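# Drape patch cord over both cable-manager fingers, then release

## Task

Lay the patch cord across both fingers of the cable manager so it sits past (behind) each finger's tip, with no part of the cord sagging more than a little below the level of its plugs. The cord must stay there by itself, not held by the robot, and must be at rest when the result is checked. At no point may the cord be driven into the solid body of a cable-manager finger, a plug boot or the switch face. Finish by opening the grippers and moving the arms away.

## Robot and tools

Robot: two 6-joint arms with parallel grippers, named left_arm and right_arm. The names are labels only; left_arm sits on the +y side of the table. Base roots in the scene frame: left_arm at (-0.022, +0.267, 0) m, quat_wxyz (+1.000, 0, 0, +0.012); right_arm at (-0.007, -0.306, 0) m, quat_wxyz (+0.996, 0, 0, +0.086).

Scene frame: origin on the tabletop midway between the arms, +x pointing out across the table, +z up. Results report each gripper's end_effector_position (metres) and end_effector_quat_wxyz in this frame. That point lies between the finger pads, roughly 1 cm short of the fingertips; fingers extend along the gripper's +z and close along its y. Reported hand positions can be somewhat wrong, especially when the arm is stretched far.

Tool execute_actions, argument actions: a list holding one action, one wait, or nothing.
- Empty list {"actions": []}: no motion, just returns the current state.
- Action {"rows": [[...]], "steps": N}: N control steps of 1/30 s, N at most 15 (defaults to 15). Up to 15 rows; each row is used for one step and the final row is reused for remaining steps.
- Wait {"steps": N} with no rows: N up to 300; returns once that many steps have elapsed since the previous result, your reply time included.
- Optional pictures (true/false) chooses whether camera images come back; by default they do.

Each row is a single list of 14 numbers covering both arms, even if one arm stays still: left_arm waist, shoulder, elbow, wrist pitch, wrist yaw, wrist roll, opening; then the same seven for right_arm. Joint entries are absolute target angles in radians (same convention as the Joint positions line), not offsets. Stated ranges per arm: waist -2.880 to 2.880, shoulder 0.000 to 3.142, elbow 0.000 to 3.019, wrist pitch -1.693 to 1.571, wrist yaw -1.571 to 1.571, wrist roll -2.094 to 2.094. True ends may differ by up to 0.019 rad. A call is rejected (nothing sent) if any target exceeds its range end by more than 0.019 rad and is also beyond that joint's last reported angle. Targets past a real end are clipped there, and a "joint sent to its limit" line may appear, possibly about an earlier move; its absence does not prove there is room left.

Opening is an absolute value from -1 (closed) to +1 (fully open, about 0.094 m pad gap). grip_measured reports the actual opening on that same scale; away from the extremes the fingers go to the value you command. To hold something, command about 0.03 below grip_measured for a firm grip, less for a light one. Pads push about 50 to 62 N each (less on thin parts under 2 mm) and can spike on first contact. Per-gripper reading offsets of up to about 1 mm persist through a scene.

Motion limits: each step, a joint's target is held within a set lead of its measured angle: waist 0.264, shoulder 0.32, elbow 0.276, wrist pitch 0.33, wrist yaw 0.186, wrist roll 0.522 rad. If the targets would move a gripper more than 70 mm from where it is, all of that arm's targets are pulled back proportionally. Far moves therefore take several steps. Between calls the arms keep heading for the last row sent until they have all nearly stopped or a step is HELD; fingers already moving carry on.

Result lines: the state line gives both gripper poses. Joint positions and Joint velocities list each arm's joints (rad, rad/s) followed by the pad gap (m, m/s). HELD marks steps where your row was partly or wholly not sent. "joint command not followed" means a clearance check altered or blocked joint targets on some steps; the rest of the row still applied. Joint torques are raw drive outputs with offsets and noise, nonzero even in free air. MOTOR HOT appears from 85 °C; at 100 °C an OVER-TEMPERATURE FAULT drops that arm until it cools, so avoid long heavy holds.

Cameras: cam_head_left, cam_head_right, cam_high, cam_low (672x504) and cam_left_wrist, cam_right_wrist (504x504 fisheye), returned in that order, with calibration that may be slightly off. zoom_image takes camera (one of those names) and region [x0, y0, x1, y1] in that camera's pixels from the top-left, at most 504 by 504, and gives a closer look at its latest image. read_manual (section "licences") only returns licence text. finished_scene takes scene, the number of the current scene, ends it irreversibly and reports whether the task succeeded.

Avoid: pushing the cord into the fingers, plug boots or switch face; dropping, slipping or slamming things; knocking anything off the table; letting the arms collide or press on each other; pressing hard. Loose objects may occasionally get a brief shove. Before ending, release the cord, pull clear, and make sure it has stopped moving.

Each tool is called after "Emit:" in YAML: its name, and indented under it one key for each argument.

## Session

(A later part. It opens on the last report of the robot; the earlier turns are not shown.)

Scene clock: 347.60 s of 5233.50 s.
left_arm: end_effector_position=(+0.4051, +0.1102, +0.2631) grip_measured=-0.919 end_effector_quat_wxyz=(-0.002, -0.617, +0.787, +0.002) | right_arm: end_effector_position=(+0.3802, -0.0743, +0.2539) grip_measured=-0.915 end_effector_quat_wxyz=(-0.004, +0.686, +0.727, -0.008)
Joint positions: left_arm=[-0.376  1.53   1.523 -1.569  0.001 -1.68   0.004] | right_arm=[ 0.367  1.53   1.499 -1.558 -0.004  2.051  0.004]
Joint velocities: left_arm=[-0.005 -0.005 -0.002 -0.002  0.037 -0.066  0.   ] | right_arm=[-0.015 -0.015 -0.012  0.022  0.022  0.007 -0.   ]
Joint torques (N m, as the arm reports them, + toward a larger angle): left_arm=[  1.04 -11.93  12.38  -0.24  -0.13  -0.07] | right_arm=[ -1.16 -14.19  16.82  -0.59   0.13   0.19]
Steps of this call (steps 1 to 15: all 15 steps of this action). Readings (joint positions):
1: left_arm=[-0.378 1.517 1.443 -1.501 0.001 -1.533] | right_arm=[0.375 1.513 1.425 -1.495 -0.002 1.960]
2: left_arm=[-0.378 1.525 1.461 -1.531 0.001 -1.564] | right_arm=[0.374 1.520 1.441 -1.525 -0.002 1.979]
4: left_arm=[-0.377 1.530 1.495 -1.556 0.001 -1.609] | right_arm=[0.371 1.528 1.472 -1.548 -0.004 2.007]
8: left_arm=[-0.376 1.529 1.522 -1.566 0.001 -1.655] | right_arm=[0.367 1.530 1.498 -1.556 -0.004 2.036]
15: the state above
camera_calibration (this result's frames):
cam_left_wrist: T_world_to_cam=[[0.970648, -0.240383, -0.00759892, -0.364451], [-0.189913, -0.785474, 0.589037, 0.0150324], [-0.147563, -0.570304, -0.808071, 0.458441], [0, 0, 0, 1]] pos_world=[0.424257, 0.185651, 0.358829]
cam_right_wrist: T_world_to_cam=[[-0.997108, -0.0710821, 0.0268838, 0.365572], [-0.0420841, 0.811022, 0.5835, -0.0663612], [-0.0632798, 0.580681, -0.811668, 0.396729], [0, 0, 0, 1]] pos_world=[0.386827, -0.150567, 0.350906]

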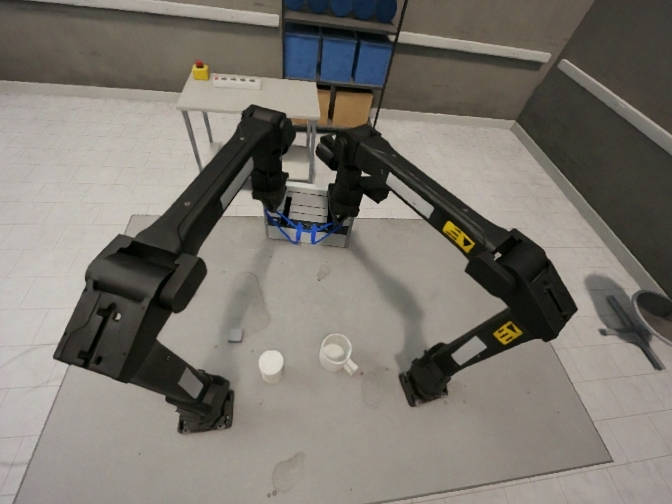

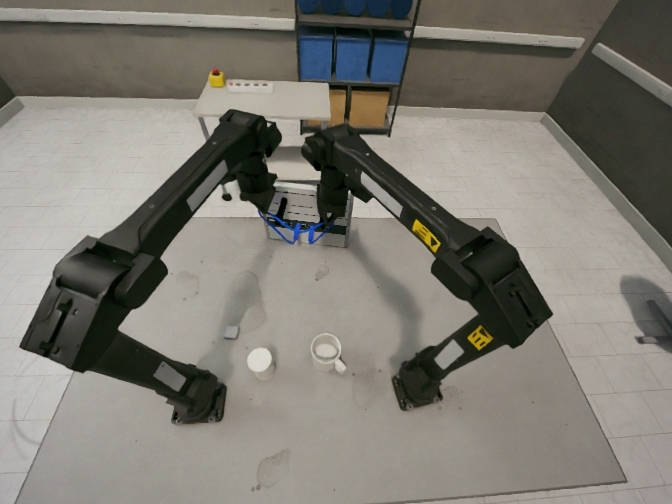

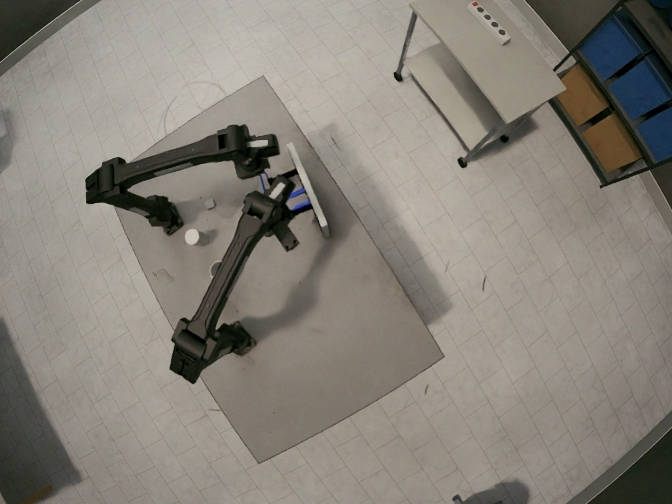

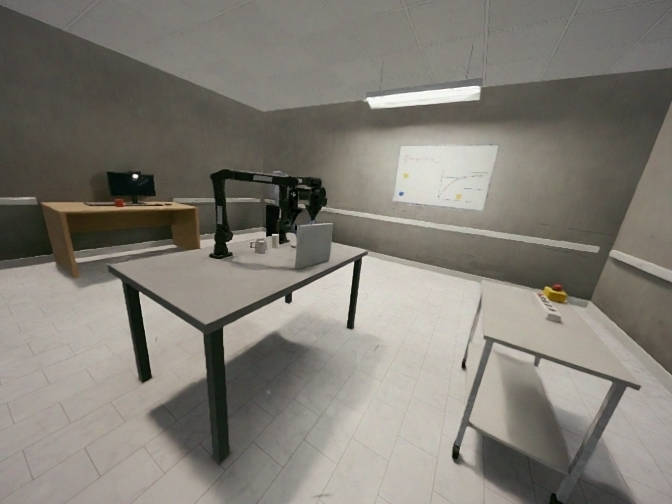

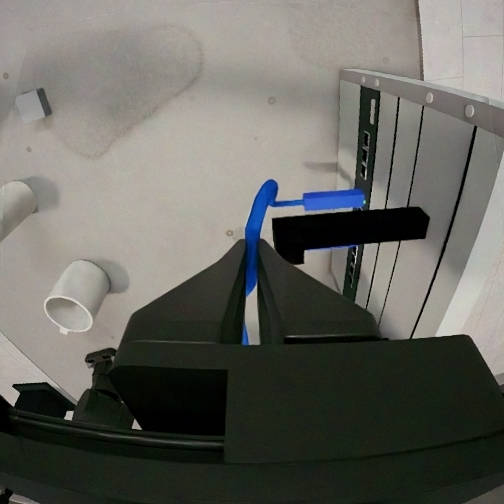

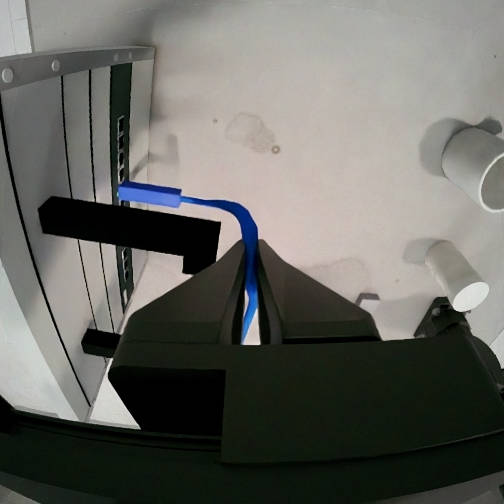

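Emit:
execute_actions:
  actions:
    - {"rows":[[-0.352,1.583,1.635,-1.595,0,-1.74,-0.94,0.328,1.563,1.645,-1.595,0,2.07,-0.94]],"steps":10}
  pictures: false

Emit:
execute_actions:
  actions:
    - {"rows":[[-0.344,1.636,1.697,-1.60,0,-1.75,-0.94,0.303,1.607,1.69,-1.597,0,2.07,-0.94]],"steps":10}
  pictures: false

Emit:
execute_actions:
  actions:
    - {"rows":[[-0.332,1.70,1.765,-1.605,0,-1.75,-0.94,0.275,1.66,1.74,-1.597,0,2.07,-0.94]],"steps":12}
  pictures: false

Emit:
execute_actions:
  actions:
    - {"rows":[[-0.338,1.70,1.65,-1.515,0,-1.75,-0.94,0.278,1.66,1.608,-1.50,0,2.07,-0.94]],"steps":12}
  pictures: false

Emit:
execute_actions:
  actions:
    - {"rows":[[-0.338,1.703,1.60,-1.462,0,-1.75,-0.94,0.278,1.663,1.558,-1.447,0,2.07,-0.94]],"steps":12}

Emit:
zoom_image:
  camera: "cam_head_left"
  region: [240, 160, 380, 265]

Scene clock: 364.57 s of 5233.50 s.
left_arm: end_effector_position=(+0.4237, +0.1070, +0.2634) grip_measured=-0.919 end_effector_quat_wxyz=(-0.003, -0.636, +0.772, +0.004) | right_arm: end_effector_position=(+0.4031, -0.0781, +0.2574) grip_measured=-0.915 end_effector_quat_wxyz=(-0.005, +0.700, +0.714, -0.007)
Joint positions: left_arm=[-0.368  1.582  1.584 -1.582  0.001 -1.723  0.004] | right_arm=[ 0.334  1.576  1.561 -1.573 -0.005  2.057  0.004]
Joint velocities: left_arm=[-0.005 -0.005  0.012  0.002 -0.007 -0.081  0.   ] | right_arm=[-0.015 -0.005 -0.007 -0.042  0.051  0.037 -0.   ]
Joint torques (N m, as the arm reports them, + toward a larger angle): left_arm=[  0.46 -12.8   13.06  -0.19  -0.17  -0.13] | right_arm=[ -0.07 -15.47  17.5   -0.42   0.19   0.18]
Steps of this call (steps 1 to 15: the robot went on to your last target; steps 16 to 100: nothing new was sent; then 13.30 s passed at rest; steps 101 to 110: all 10 steps of this action). Readings (joint positions):
101: left_arm=[-0.375 1.534 1.530 -1.574 0.001 -1.694] | right_arm=[0.365 1.534 1.505 -1.563 -0.005 2.056]
102: left_arm=[-0.374 1.544 1.546 -1.581 0.001 -1.701] | right_arm=[0.362 1.542 1.519 -1.569 -0.005 2.056]
104: left_arm=[-0.372 1.564 1.575 -1.582 0.001 -1.710] | right_arm=[0.351 1.560 1.548 -1.570 -0.005 2.056]
108: left_arm=[-0.369 1.581 1.584 -1.582 0.001 -1.720] | right_arm=[0.335 1.575 1.561 -1.571 -0.005 2.057]
110: the state above

Scene clock: 364.90 s of 5233.50 s.
left_arm: end_effector_position=(+0.4441, +0.1041, +0.2632) grip_measured=-0.919 end_effector_quat_wxyz=(-0.002, -0.644, +0.765, +0.003) | right_arm: end_effector_position=(+0.4211, -0.0805, +0.2558) grip_measured=-0.915 end_effector_quat_wxyz=(-0.005, +0.708, +0.706, -0.008)
Joint positions: left_arm=[-0.36   1.634  1.647 -1.591  0.001 -1.736  0.004] | right_arm=[ 0.312  1.615  1.604 -1.578 -0.005  2.058  0.004]
Joint velocities: left_arm=[ 0.015  0.015 -0.002 -0.002  0.051 -0.066  0.001] | right_arm=[-0.015 -0.005 -0.007 -0.027 -0.037 -0.037 -0.001]
Joint torques (N m, as the arm reports them, + toward a larger angle): left_arm=[  0.02 -13.63  12.95   0.22  -0.17  -0.02] | right_arm=[ -0.13 -15.94  17.44  -0.28   0.22   0.22]
Steps of this call (steps 1 to 10: all 10 steps of this action). Readings (joint positions):
1: left_arm=[-0.368 1.586 1.591 -1.587 0.001 -1.726] | right_arm=[0.333 1.578 1.566 -1.575 -0.005 2.057]
2: left_arm=[-0.367 1.595 1.609 -1.590 0.001 -1.729] | right_arm=[0.331 1.585 1.577 -1.578 -0.005 2.057]
4: left_arm=[-0.364 1.615 1.639 -1.591 0.001 -1.732] | right_arm=[0.325 1.600 1.597 -1.578 -0.005 2.057]
8: left_arm=[-0.361 1.632 1.647 -1.591 0.001 -1.735] | right_arm=[0.314 1.615 1.604 -1.578 -0.005 2.058]
10: the state above

Scene clock: 365.30 s of 5233.50 s.
left_arm: end_effector_position=(+0.4683, +0.1025, +0.2569) grip_measured=-0.919 end_effector_quat_wxyz=(-0.004, -0.650, +0.760, +0.005) | right_arm: end_effector_position=(+0.4441, -0.0843, +0.2511) grip_measured=-0.915 end_effector_quat_wxyz=(-0.006, +0.718, +0.696, -0.010)
Joint positions: left_arm=[-0.347  1.701  1.715 -1.598  0.001 -1.739  0.004] | right_arm=[ 0.284  1.668  1.658 -1.583 -0.006  2.059  0.004]
Joint velocities: left_arm=[-0.005 -0.005 -0.002 -0.007  0.037 -0.051 -0.001] | right_arm=[-0.015 -0.005  0.017 -0.002 -0.066 -0.037 -0.001]
Joint torques (N m, as the arm reports them, + toward a larger angle): left_arm=[  0.95 -14.83  13.03   0.22  -0.16  -0.07] | right_arm=[ -0.68 -15.75  17.23  -0.03   0.3    0.19]
Steps of this call (steps 1 to 12: all 12 steps of this action). Readings (joint positions):
1: left_arm=[-0.359 1.640 1.655 -1.595 0.001 -1.737] | right_arm=[0.310 1.619 1.611 -1.580 -0.005 2.058]
2: left_arm=[-0.358 1.652 1.675 -1.598 0.001 -1.738] | right_arm=[0.307 1.626 1.625 -1.583 -0.005 2.058]
4: left_arm=[-0.355 1.675 1.708 -1.598 0.001 -1.738] | right_arm=[0.299 1.646 1.651 -1.583 -0.006 2.058]
8: left_arm=[-0.349 1.697 1.715 -1.598 0.001 -1.738] | right_arm=[0.286 1.666 1.658 -1.583 -0.006 2.059]
12: the state above

Scene clock: 365.70 s of 5233.50 s.
left_arm: end_effector_position=(+0.4678, +0.1027, +0.2331) grip_measured=-0.919 end_effector_quat_wxyz=(-0.003, -0.650, +0.760, +0.004) | right_arm: end_effector_position=(+0.4475, -0.0831, +0.2348) grip_measured=-0.915 end_effector_quat_wxyz=(-0.002, +0.719, +0.695, -0.000)
Joint positions: left_arm=[-0.347  1.698  1.649 -1.531  0.001 -1.739  0.004] | right_arm=[ 0.284  1.666  1.612 -1.519 -0.004  2.059  0.004]
Joint velocities: left_arm=[-0.005  0.005  0.002  0.007 -0.022  0.051  0.001] | right_arm=[-0.005 -0.005  0.017  0.007 -0.066 -0.081  0.001]
Joint torques (N m, as the arm reports them, + toward a larger angle): left_arm=[  0.22 -14.24   9.02   0.89  -0.17  -0.05] | right_arm=[  0.33 -15.88   9.61   1.41   0.23   0.2 ]
Steps of this call (steps 1 to 12: all 12 steps of this action). Readings (joint positions):
1: left_arm=[-0.347 1.699 1.705 -1.582 0.001 -1.739] | right_arm=[0.284 1.668 1.651 -1.568 -0.006 2.059]
2: left_arm=[-0.347 1.693 1.688 -1.560 0.001 -1.739] | right_arm=[0.284 1.665 1.641 -1.548 -0.006 2.059]
4: left_arm=[-0.347 1.693 1.664 -1.542 0.001 -1.739] | right_arm=[0.284 1.666 1.623 -1.527 -0.005 2.059]
8: left_arm=[-0.347 1.698 1.649 -1.533 0.001 -1.739] | right_arm=[0.284 1.666 1.612 -1.520 -0.004 2.059]
12: the state above

Scene clock: 366.10 s of 5233.50 s.
left_arm: end_effector_position=(+0.4683, +0.1025, +0.2167) grip_measured=-0.919 end_effector_quat_wxyz=(-0.000, -0.650, +0.760, -0.000) | right_arm: end_effector_position=(+0.4500, -0.0827, +0.2240) grip_measured=-0.915 end_effector_quat_wxyz=(+0.002, +0.719, +0.695, +0.009)
Joint positions: left_arm=[-0.347  1.696  1.604 -1.478  0.001 -1.739  0.004] | right_arm=[ 0.283  1.661  1.578 -1.469 -0.002  2.059  0.004]
Joint velocities: left_arm=[-0.015  0.005 -0.012 -0.002  0.066 -0.007 -0.001] | right_arm=[ 0.005 -0.005 -0.017 -0.007 -0.022 -0.007  0.   ]
Joint torques (N m, as the arm reports them, + toward a larger angle): left_arm=[  0.91 -14.08   8.41   0.81  -0.18  -0.06] | right_arm=[  0.02 -14.91   8.16   1.55   0.1    0.13]
Steps of this call (steps 1 to 12: all 12 steps of this action). Readings (joint positions):
1: left_arm=[-0.347 1.698 1.641 -1.518 0.001 -1.739] | right_arm=[0.284 1.665 1.606 -1.506 -0.004 2.059]
2: left_arm=[-0.347 1.694 1.631 -1.501 0.001 -1.739] | right_arm=[0.284 1.662 1.596 -1.490 -0.004 2.059]
4: left_arm=[-0.347 1.695 1.614 -1.485 0.001 -1.739] | right_arm=[0.284 1.662 1.580 -1.473 -0.002 2.059]
8: left_arm=[-0.347 1.696 1.604 -1.479 0.001 -1.739] | right_arm=[0.283 1.661 1.578 -1.469 -0.002 2.059]
12: the state above
camera_calibration (this result's frames):
cam_left_wrist: T_world_to_cam=[[0.987887, -0.155164, -0.00195719, -0.446035], [-0.124188, -0.798103, 0.589584, 0.0187715], [-0.0930444, -0.582199, -0.807705, 0.401541], [0, 0, 0, 1]] pos_world=[0.480325, 0.179549, 0.312386]
cam_right_wrist: T_world_to_cam=[[-0.999762, 0.0206206, -0.00709833, 0.451763], [0.012337, 0.803175, 0.595615, -0.066976], [0.0179832, 0.595386, -0.803238, 0.344501], [0, 0, 0, 1]] pos_world=[0.446286, -0.160633, 0.319815]

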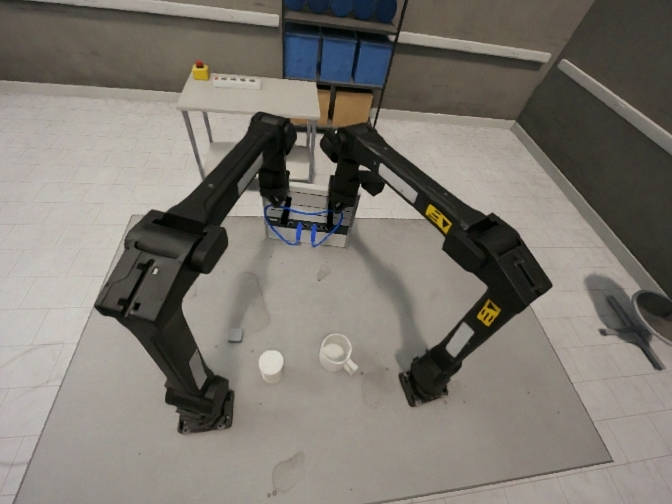

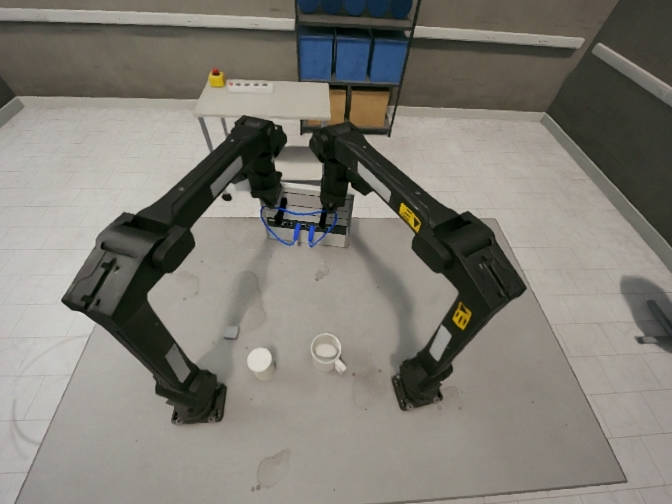

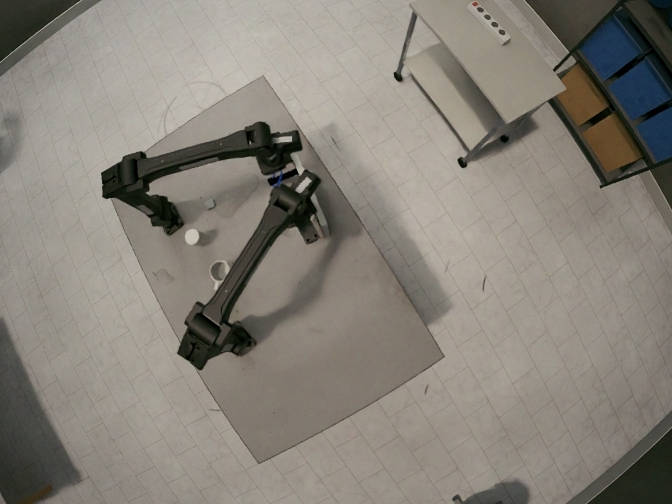

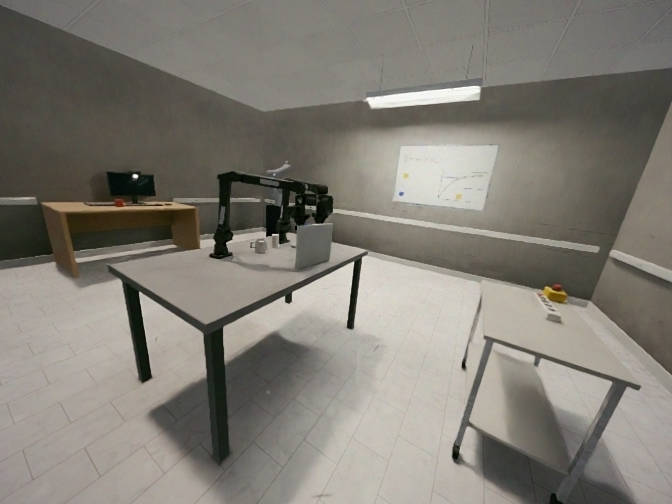

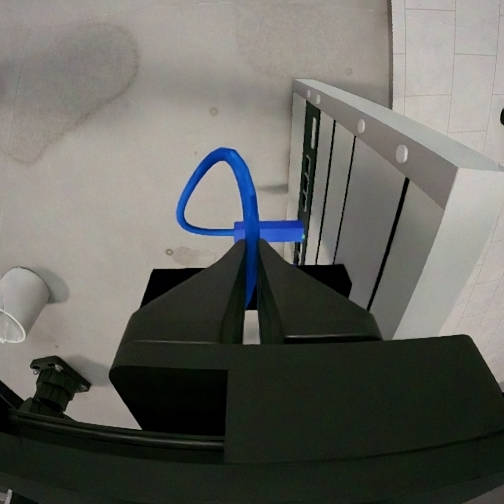

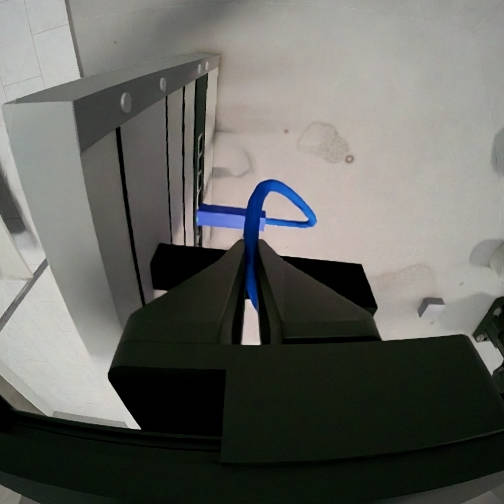

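Region (240, 160, 380, 265) of cam_head_left's 672x504 image, scaled by 3.600, with more detail than that image has; it fills the top 378 rows of this view, and the rest is white.

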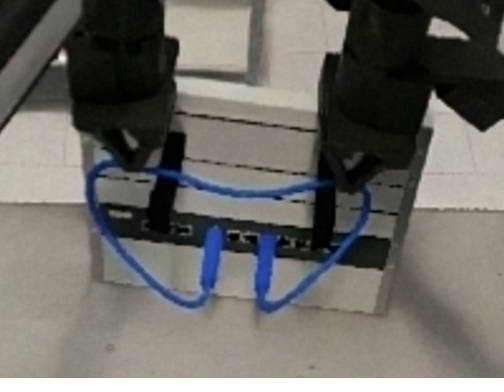

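Emit:
execute_actions:
  actions:
    - {"rows":[[-0.338,1.70,1.604,-1.465,0,-1.75,-0.8,0.278,1.663,1.578,-1.46,0,2.07,-0.94]],"steps":15}
  pictures: false

Emit:
execute_actions:
  actions:
    - {"steps":30}

Emit:
zoom_image:
  camera: "cam_head_left"
  region: [240, 160, 380, 265]

Scene clock: 374.30 s of 5233.50 s.
left_arm: end_effector_position=(+0.4683, +0.1025, +0.2167) grip_measured=-0.802 end_effector_quat_wxyz=(-0.000, -0.650, +0.760, -0.000) | right_arm: end_effector_position=(+0.4500, -0.0827, +0.2240) grip_measured=-0.915 end_effector_quat_wxyz=(+0.002, +0.719, +0.695, +0.009)
Joint positions: left_arm=[-0.347  1.696  1.604 -1.478  0.001 -1.739  0.009] | right_arm=[ 0.283  1.661  1.578 -1.469 -0.002  2.06   0.004]
Joint velocities: left_arm=[-0.005  0.015 -0.002 -0.007  0.081  0.037 -0.001] | right_arm=[-0.005 -0.015 -0.007 -0.012 -0.007 -0.037 -0.   ]
Joint torques (N m, as the arm reports them, + toward a larger angle): left_arm=[  0.36 -13.58   8.84   0.73  -0.15  -0.05] | right_arm=[ -0.4  -15.08   9.9    0.98   0.08   0.15]
Steps of this call (steps 1 to 15: the robot went on to your last target; steps 16 to 90: nothing new was sent; then 4.70 s passed at rest; steps 91 to 105: all 15 steps of this action). Readings (joint positions):
91: left_arm=[-0.347 1.696 1.604 -1.478 0.001 -1.739] | right_arm=[0.283 1.661 1.578 -1.469 -0.002 2.059]
92: left_arm=[-0.347 1.696 1.604 -1.478 0.001 -1.739] | right_arm=[0.283 1.661 1.578 -1.469 -0.002 2.059]
94: left_arm=[-0.347 1.696 1.604 -1.478 0.001 -1.739] | right_arm=[0.283 1.661 1.578 -1.469 -0.002 2.060]
98: left_arm=[-0.347 1.696 1.604 -1.478 0.001 -1.739] | right_arm=[0.283 1.661 1.578 -1.469 -0.002 2.060]
105: the state above

Scene clock: 375.30 s of 5233.50 s.
left_arm: end_effector_position=(+0.4683, +0.1025, +0.2167) grip_measured=-0.802 end_effector_quat_wxyz=(-0.000, -0.650, +0.760, -0.000) | right_arm: end_effector_position=(+0.4500, -0.0827, +0.2240) grip_measured=-0.915 end_effector_quat_wxyz=(+0.002, +0.719, +0.695, +0.009)
Joint positions: left_arm=[-0.347  1.696  1.604 -1.478  0.001 -1.739  0.009] | right_arm=[ 0.283  1.661  1.578 -1.469 -0.002  2.06   0.004]
Joint velocities: left_arm=[ 0.005 -0.005  0.022  0.002  0.007  0.007  0.003] | right_arm=[ 0.005 -0.005 -0.032 -0.007 -0.081 -0.007 -0.   ]
Joint torques (N m, as the arm reports them, + toward a larger angle): left_arm=[  0.47 -14.1    8.69   0.76  -0.16  -0.06] | right_arm=[ -0.01 -15.78   9.78   1.02   0.12   0.13]
Steps of this call (steps 1 to 15: the robot went on to your last target; steps 16 to 30: nothing new was sent). Readings (joint positions):
1: left_arm=[-0.347 1.696 1.604 -1.478 0.001 -1.739] | right_arm=[0.283 1.661 1.578 -1.469 -0.002 2.060]
2: left_arm=[-0.347 1.696 1.604 -1.478 0.001 -1.739] | right_arm=[0.283 1.661 1.578 -1.469 -0.002 2.060]
4: left_arm=[-0.347 1.696 1.604 -1.478 0.001 -1.739] | right_arm=[0.283 1.661 1.578 -1.469 -0.002 2.060]
8: left_arm=[-0.347 1.696 1.604 -1.478 0.001 -1.739] | right_arm=[0.283 1.661 1.578 -1.469 -0.002 2.060]
30: the state above
All arms were judged still, so your last target was given up. Only a new action makes them travel on or press farther. Fingers that are still opening or closing keep moving.
camera_calibration (this result's frames):
cam_left_wrist: T_world_to_cam=[[0.987887, -0.155164, -0.00195719, -0.446035], [-0.124188, -0.798103, 0.589584, 0.0187715], [-0.0930444, -0.582199, -0.807705, 0.401541], [0, 0, 0, 1]] pos_world=[0.480325, 0.179549, 0.312386]
cam_right_wrist: T_world_to_cam=[[-0.999754, 0.021002, -0.00709456, 0.45179], [0.0126455, 0.803167, 0.59562, -0.0671166], [0.0182073, 0.595384, -0.803235, 0.344399], [0, 0, 0, 1]] pos_world=[0.446257, -0.160632, 0.319815]

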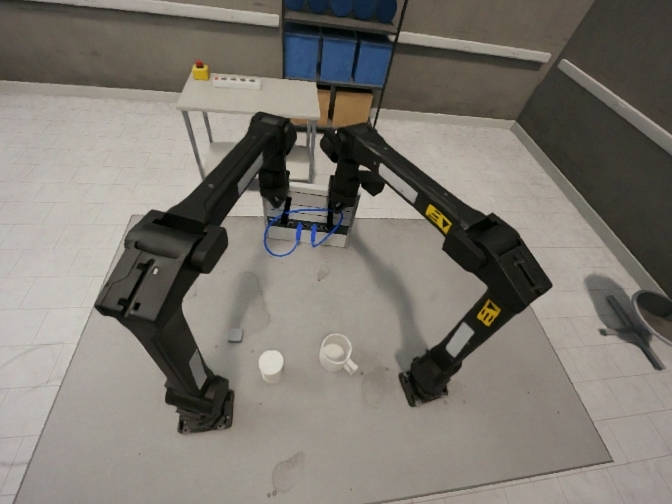

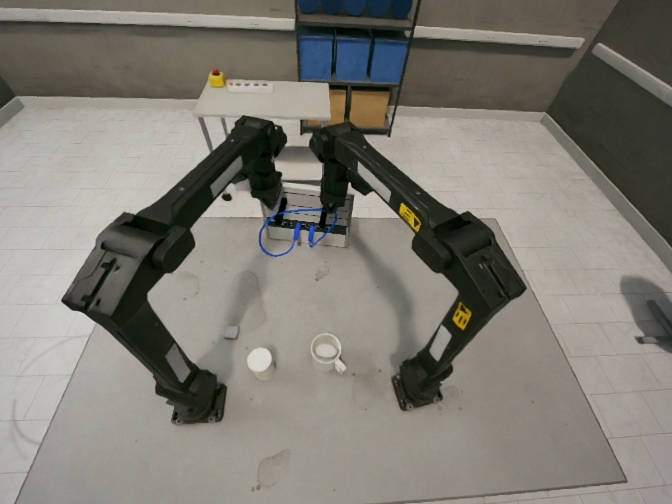

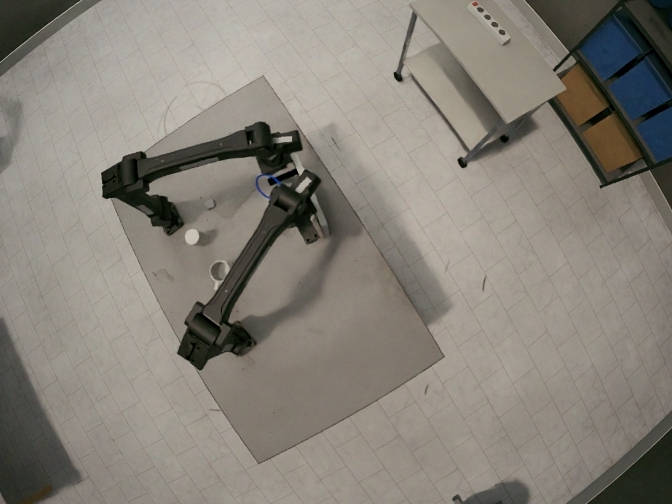

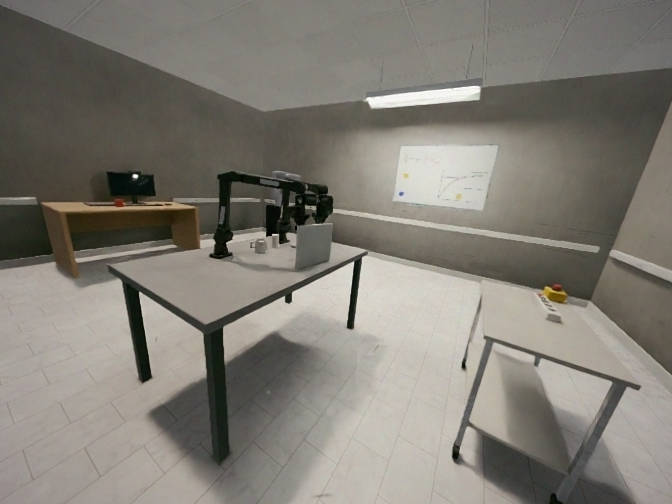

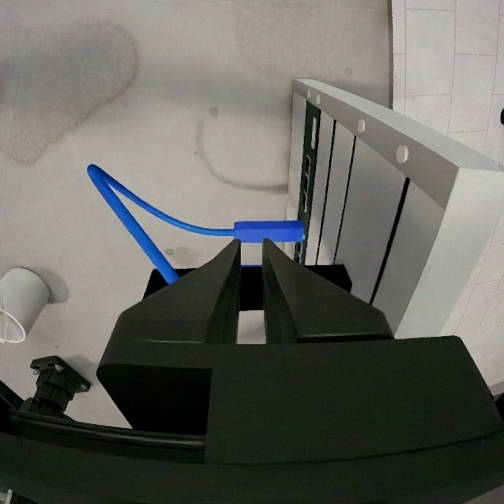

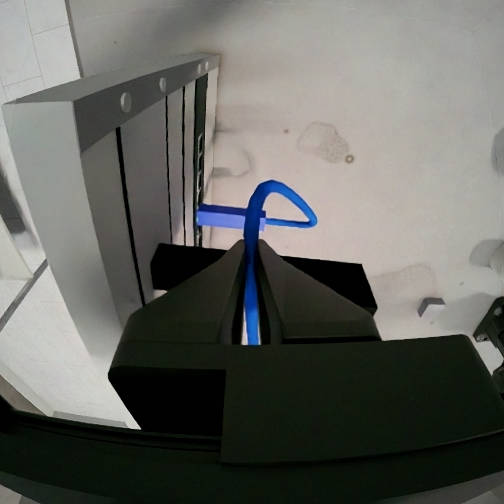

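Region (240, 160, 380, 265) of cam_head_left's 672x504 image, scaled by 3.600, with more detail than that image has; it fills the top 378 rows of this view, and the rest is white.

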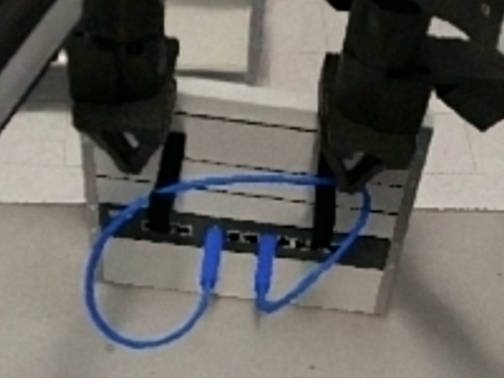

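Emit:
execute_actions:
  actions:
    - {"rows":[[-0.338,1.70,1.80,-1.64,0,-1.75,-0.8,0.285,1.645,1.555,-1.465,0,2.07,-0.94],[-0.338,1.70,1.80,-1.64,0,-1.75,-0.8,0.285,1.645,1.555,-1.465,0,2.07,-0.94],[-0.338,1.70,1.80,-1.64,0,-1.75,-0.8,0.285,1.645,1.555,-1.465,0,2.07,-0.94],[-0.338,1.70,1.80,-1.64,0,-1.75,-0.8,0.285,1.645,1.555,-1.465,0,2.07,-0.94],[-0.338,1.70,1.80,-1.64,0,-1.75,-0.8,0.285,1.645,1.555,-1.465,0,2.07,-0.94],[-0.338,1.70,1.80,-1.64,0,-1.75,-0.8,0.285,1.645,1.555,-1.465,0,2.07,-0.94],[-0.338,1.70,1.80,-1.64,0,-1.75,-0.8,0.30,1.627,1.515,-1.445,0,2.07,-0.94]],"steps":15}
  pictures: false

Emit:
execute_actions:
  actions:
    - {"rows":[[-0.05,1.5,1.65,-1.64,0,-1.6,-0.8,0.30,1.627,1.515,-1.445,0,2.07,-0.94]],"steps":15}

Emit:
zoom_image:
  camera: "cam_head_left"
  region: [240, 160, 380, 265]

Scene clock: 402.67 s of 5233.50 s.
left_arm: end_effector_position=(+0.4707, +0.1018, +0.2819) grip_measured=-0.802 end_effector_quat_wxyz=(+0.005, -0.650, +0.760, -0.009) | right_arm: end_effector_position=(+0.4370, -0.0823, +0.2233) grip_measured=-0.915 end_effector_quat_wxyz=(+0.002, +0.715, +0.699, +0.011)
Joint positions: left_arm=[-0.347  1.689  1.765 -1.627  0.001 -1.739  0.009] | right_arm=[ 0.295  1.629  1.536 -1.456 -0.002  2.06   0.004]
Joint velocities: left_arm=[-0.005  0.005 -0.017  0.002 -0.007 -0.007  0.   ] | right_arm=[-0.005 -0.005 -0.022 -0.007 -0.022  0.022 -0.   ]
Joint torques (N m, as the arm reports them, + toward a larger angle): left_arm=[  0.54 -13.09  11.59  -0.04  -0.17  -0.07] | right_arm=[  0.63 -15.29   8.13   1.05   0.12   0.1 ]
Steps of this call (steps 1 to 110: nothing new was sent; then 23.20 s passed at rest; steps 111 to 125: all 15 steps of this action). Readings (joint positions):
111: left_arm=[-0.347 1.700 1.623 -1.511 0.001 -1.739] | right_arm=[0.283 1.661 1.578 -1.469 -0.002 2.060]
112: left_arm=[-0.347 1.711 1.656 -1.559 0.001 -1.739] | right_arm=[0.283 1.661 1.578 -1.469 -0.002 2.060]
114: left_arm=[-0.347 1.717 1.716 -1.603 0.001 -1.739] | right_arm=[0.283 1.661 1.578 -1.469 -0.002 2.060]
118: left_arm=[-0.347 1.697 1.764 -1.621 0.001 -1.739] | right_arm=[0.285 1.651 1.563 -1.458 -0.002 2.060]
125: the state above

Scene clock: 403.17 s of 5233.50 s.
left_arm: end_effector_position=(+0.4387, +0.2723, +0.3368) grip_measured=-0.802 end_effector_quat_wxyz=(-0.042, +0.728, -0.683, +0.042) | right_arm: end_effector_position=(+0.4370, -0.0823, +0.2233) grip_measured=-0.915 end_effector_quat_wxyz=(+0.002, +0.715, +0.699, +0.011)
Joint positions: left_arm=[-0.014  1.48   1.657 -1.628 -0.003 -1.623  0.009] | right_arm=[ 0.295  1.629  1.536 -1.456 -0.002  2.06   0.004]
Joint velocities: left_arm=[-0.161 -0.103  0.022 -0.027 -0.037  0.095 -0.001] | right_arm=[-0.024 -0.005  0.002 -0.007 -0.037 -0.037 -0.003]
Joint torques (N m, as the arm reports them, + toward a larger angle): left_arm=[-2.07 -9.05  8.21  0.09 -0.01  0.18] | right_arm=[  0.68 -14.9    8.06   1.11   0.13   0.17]
Steps of this call (steps 1 to 15: all 15 steps of this action). Readings (joint positions):
1: left_arm=[-0.340 1.682 1.756 -1.625 0.002 -1.730] | right_arm=[0.295 1.629 1.536 -1.456 -0.002 2.060]
2: left_arm=[-0.330 1.669 1.737 -1.625 0.003 -1.720] | right_arm=[0.295 1.629 1.536 -1.456 -0.002 2.060]
4: left_arm=[-0.284 1.638 1.703 -1.625 0.003 -1.703] | right_arm=[0.295 1.629 1.536 -1.456 -0.002 2.060]
8: left_arm=[-0.140 1.567 1.665 -1.625 0.003 -1.663] | right_arm=[0.295 1.629 1.536 -1.456 -0.002 2.060]
15: the state above
camera_calibration (this result's frames):
cam_left_wrist: T_world_to_cam=[[0.991253, 0.0619253, 0.116545, -0.490673], [-0.0185101, -0.809118, 0.587354, 0.0371154], [0.130671, -0.584374, -0.800895, 0.494792], [0, 0, 0, 1]] pos_world=[0.422413, 0.349559, 0.431662]
cam_right_wrist: T_world_to_cam=[[-0.999903, 0.00957269, -0.0101375, 0.438618], [0.00162974, 0.80233, 0.596879, -0.0624167], [0.0138474, 0.596804, -0.802268, 0.345644], [0, 0, 0, 1]] pos_world=[0.433891, -0.160402, 0.319]

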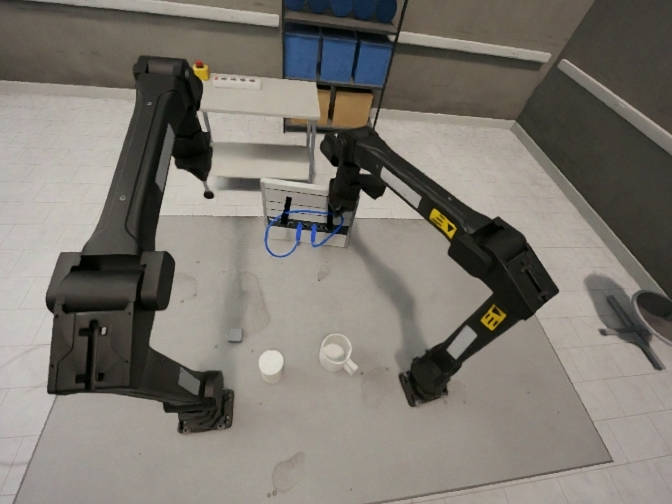

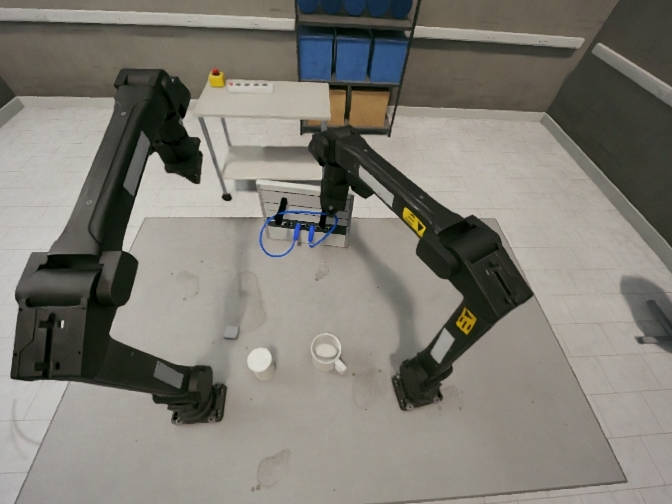

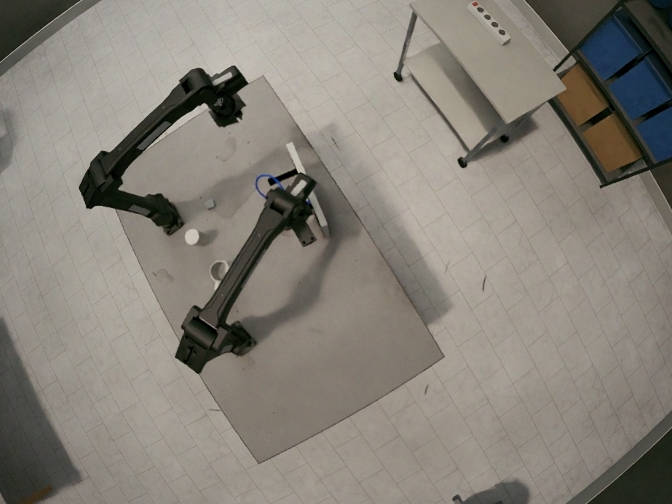

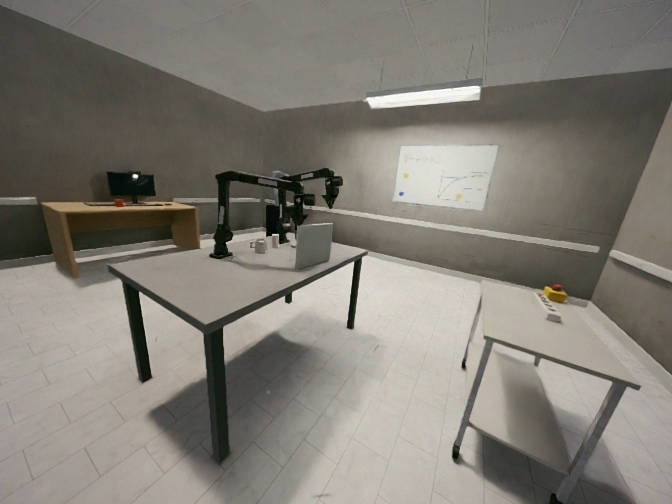

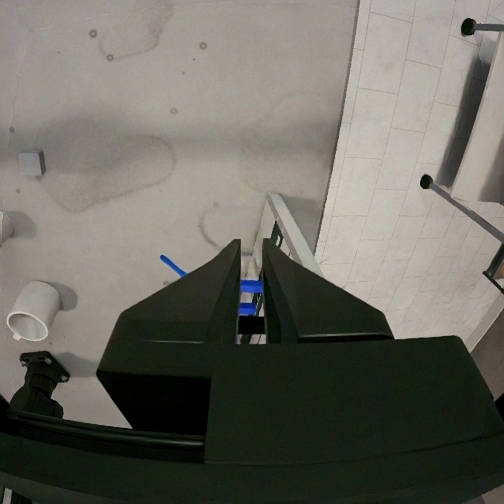

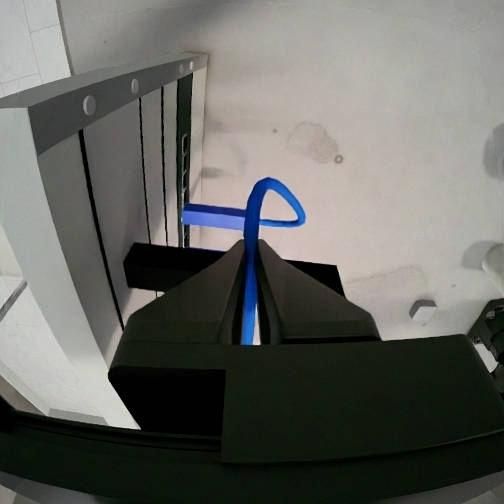

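Region (240, 160, 380, 265) of cam_head_left's 672x504 image, scaled by 3.600, with more detail than that image has; it fills the top 378 rows of this view, and the rest is white.

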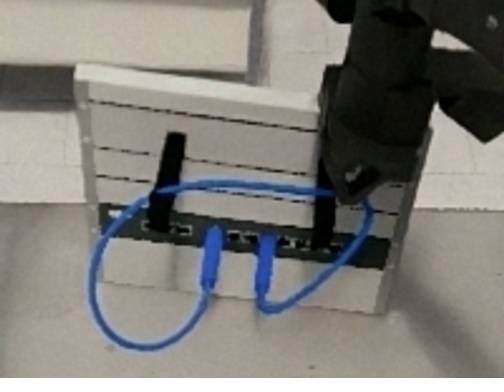

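Emit:
execute_actions:
  actions:
    - {"rows":[[-0.05,1.5,1.65,-1.64,0,-1.6,-0.8,0.262,1.62,1.535,-1.46,0,2.07,-0.94]],"steps":12}
  pictures: false

Emit:
execute_actions:
  actions:
    - {"rows":[[-0.05,1.5,1.65,-1.64,0,-1.6,-0.8,0.262,1.622,1.485,-1.425,0,2.07,-0.94]],"steps":12}

Emit:
zoom_image:
  camera: "cam_head_left"
  region: [240, 160, 380, 265]

Scene clock: 412.40 s of 5233.50 s.
left_arm: end_effector_position=(+0.4402, +0.2588, +0.3328) grip_measured=-0.802 end_effector_quat_wxyz=(-0.039, +0.714, -0.698, +0.039) | right_arm: end_effector_position=(+0.4434, -0.0954, +0.2233) grip_measured=-0.915 end_effector_quat_wxyz=(+0.002, +0.725, +0.688, +0.011)
Joint positions: left_arm=[-0.043  1.489  1.657 -1.629 -0.002 -1.612  0.009] | right_arm=[ 0.265  1.629  1.536 -1.456 -0.003  2.06   0.004]
Joint velocities: left_arm=[-0.015  0.005 -0.007  0.002  0.081 -0.081 -0.   ] | right_arm=[-0.015 -0.005 -0.007 -0.022 -0.051  0.007 -0.001]
Joint torques (N m, as the arm reports them, + toward a larger angle): left_arm=[ -0.96 -10.6    8.35   0.09  -0.05   0.14] | right_arm=[ -0.16 -15.65   9.72   0.36   0.17   0.16]
Steps of this call (steps 1 to 30: the robot went on to your last target; steps 31 to 90: nothing new was sent; then 5.83 s passed at rest; steps 91 to 102: all 12 steps of this action). Readings (joint positions):
91: left_arm=[-0.043 1.489 1.657 -1.629 -0.002 -1.612] | right_arm=[0.293 1.629 1.536 -1.456 -0.002 2.060]
92: left_arm=[-0.043 1.489 1.657 -1.629 -0.002 -1.612] | right_arm=[0.291 1.629 1.536 -1.456 -0.003 2.060]
94: left_arm=[-0.043 1.489 1.657 -1.629 -0.002 -1.612] | right_arm=[0.282 1.629 1.536 -1.456 -0.003 2.060]
98: left_arm=[-0.043 1.489 1.657 -1.629 -0.002 -1.612] | right_arm=[0.267 1.629 1.536 -1.456 -0.003 2.060]
102: the state above

Scene clock: 412.80 s of 5233.50 s.
left_arm: end_effector_position=(+0.4402, +0.2588, +0.3328) grip_measured=-0.802 end_effector_quat_wxyz=(-0.039, +0.714, -0.698, +0.039) | right_arm: end_effector_position=(+0.4356, -0.0994, +0.2096) grip_measured=-0.915 end_effector_quat_wxyz=(-0.001, +0.725, +0.688, -0.001)
Joint positions: left_arm=[-0.043  1.489  1.657 -1.629 -0.002 -1.612  0.009] | right_arm=[ 0.265  1.626  1.496 -1.444 -0.001  2.06   0.004]
Joint velocities: left_arm=[-0.005 -0.015 -0.022  0.007  0.051  0.037  0.   ] | right_arm=[-0.024 -0.005 -0.012  0.017  0.007 -0.037 -0.001]
Joint torques (N m, as the arm reports them, + toward a larger angle): left_arm=[ -0.85 -10.82   8.39   0.01  -0.05   0.13] | right_arm=[  0.02 -15.63   8.71   1.22   0.07   0.17]
Steps of this call (steps 1 to 12: all 12 steps of this action). Readings (joint positions):
1: left_arm=[-0.043 1.489 1.657 -1.629 -0.002 -1.612] | right_arm=[0.265 1.629 1.531 -1.451 -0.003 2.060]
2: left_arm=[-0.043 1.489 1.657 -1.629 -0.002 -1.612] | right_arm=[0.265 1.626 1.522 -1.446 -0.003 2.060]
4: left_arm=[-0.043 1.489 1.657 -1.629 -0.002 -1.612] | right_arm=[0.265 1.626 1.507 -1.444 -0.003 2.060]
8: left_arm=[-0.043 1.489 1.657 -1.629 -0.002 -1.612] | right_arm=[0.265 1.626 1.496 -1.444 -0.002 2.060]
12: the state above
camera_calibration (this result's frames):
cam_left_wrist: T_world_to_cam=[[0.994014, 0.0217035, 0.107072, -0.478589], [-0.0456041, -0.808166, 0.587186, 0.0403109], [0.099276, -0.588554, -0.802339, 0.498853], [0, 0, 0, 1]] pos_world=[0.428039, 0.336567, 0.427823]
cam_right_wrist: T_world_to_cam=[[-0.999162, 0.0393265, 0.0113804, 0.435374], [0.0385049, 0.808255, 0.587573, -0.0540874], [0.013909, 0.587518, -0.809091, 0.345347], [0, 0, 0, 1]] pos_world=[0.432288, -0.176303, 0.306243]

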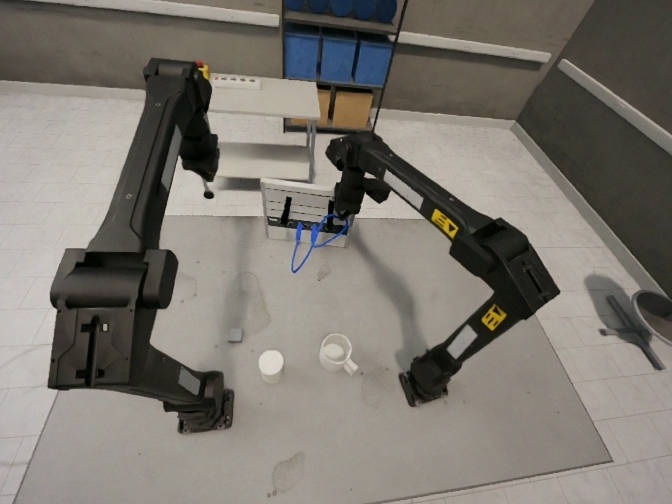

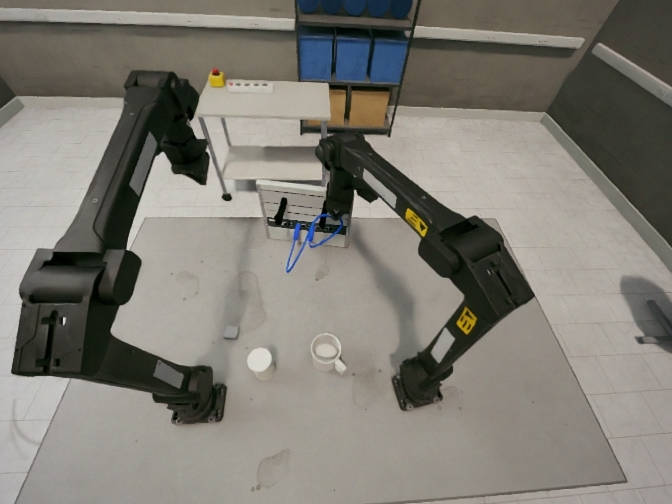

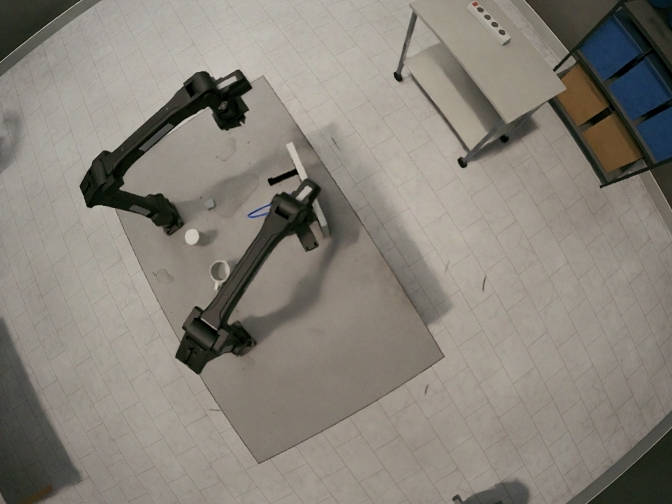

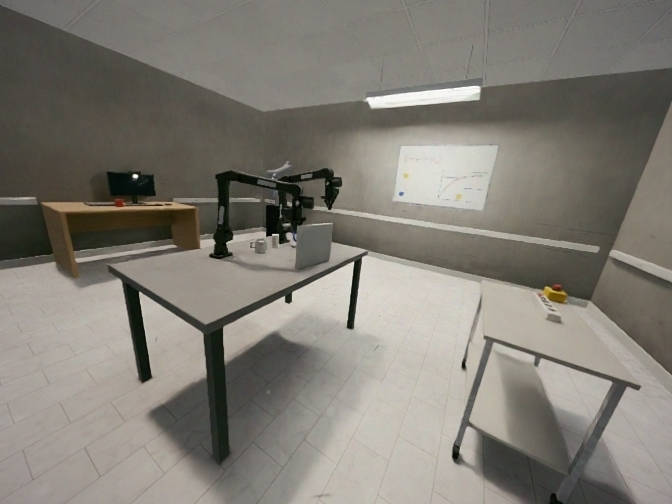

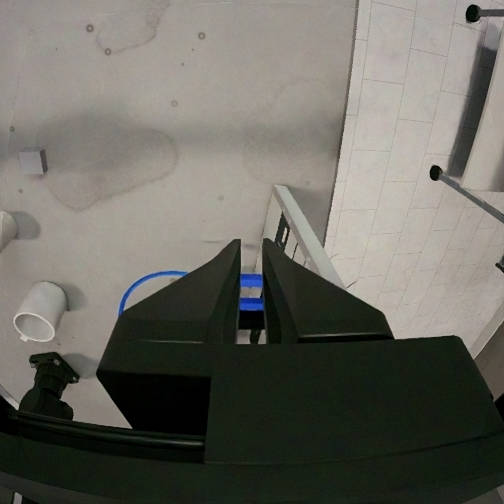

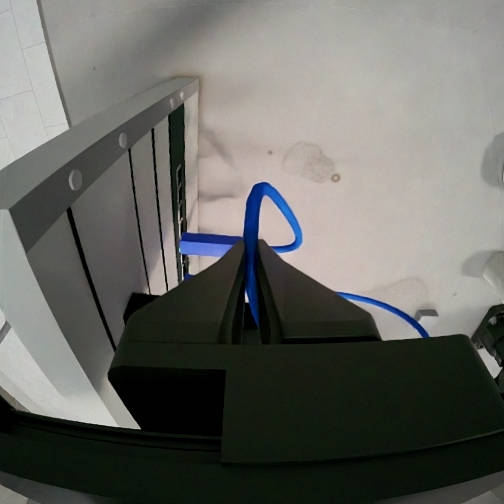

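Region (240, 160, 380, 265) of cam_head_left's 672x504 image, scaled by 3.600, with more detail than that image has; it fills the top 378 rows of this view, and the rest is white.

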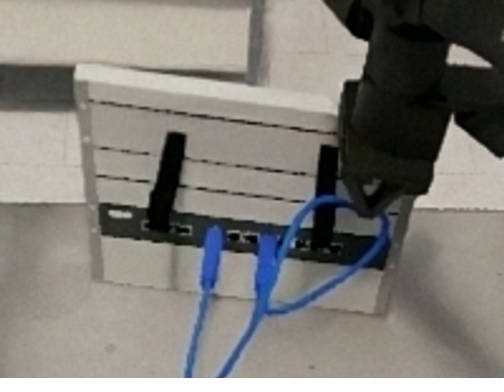

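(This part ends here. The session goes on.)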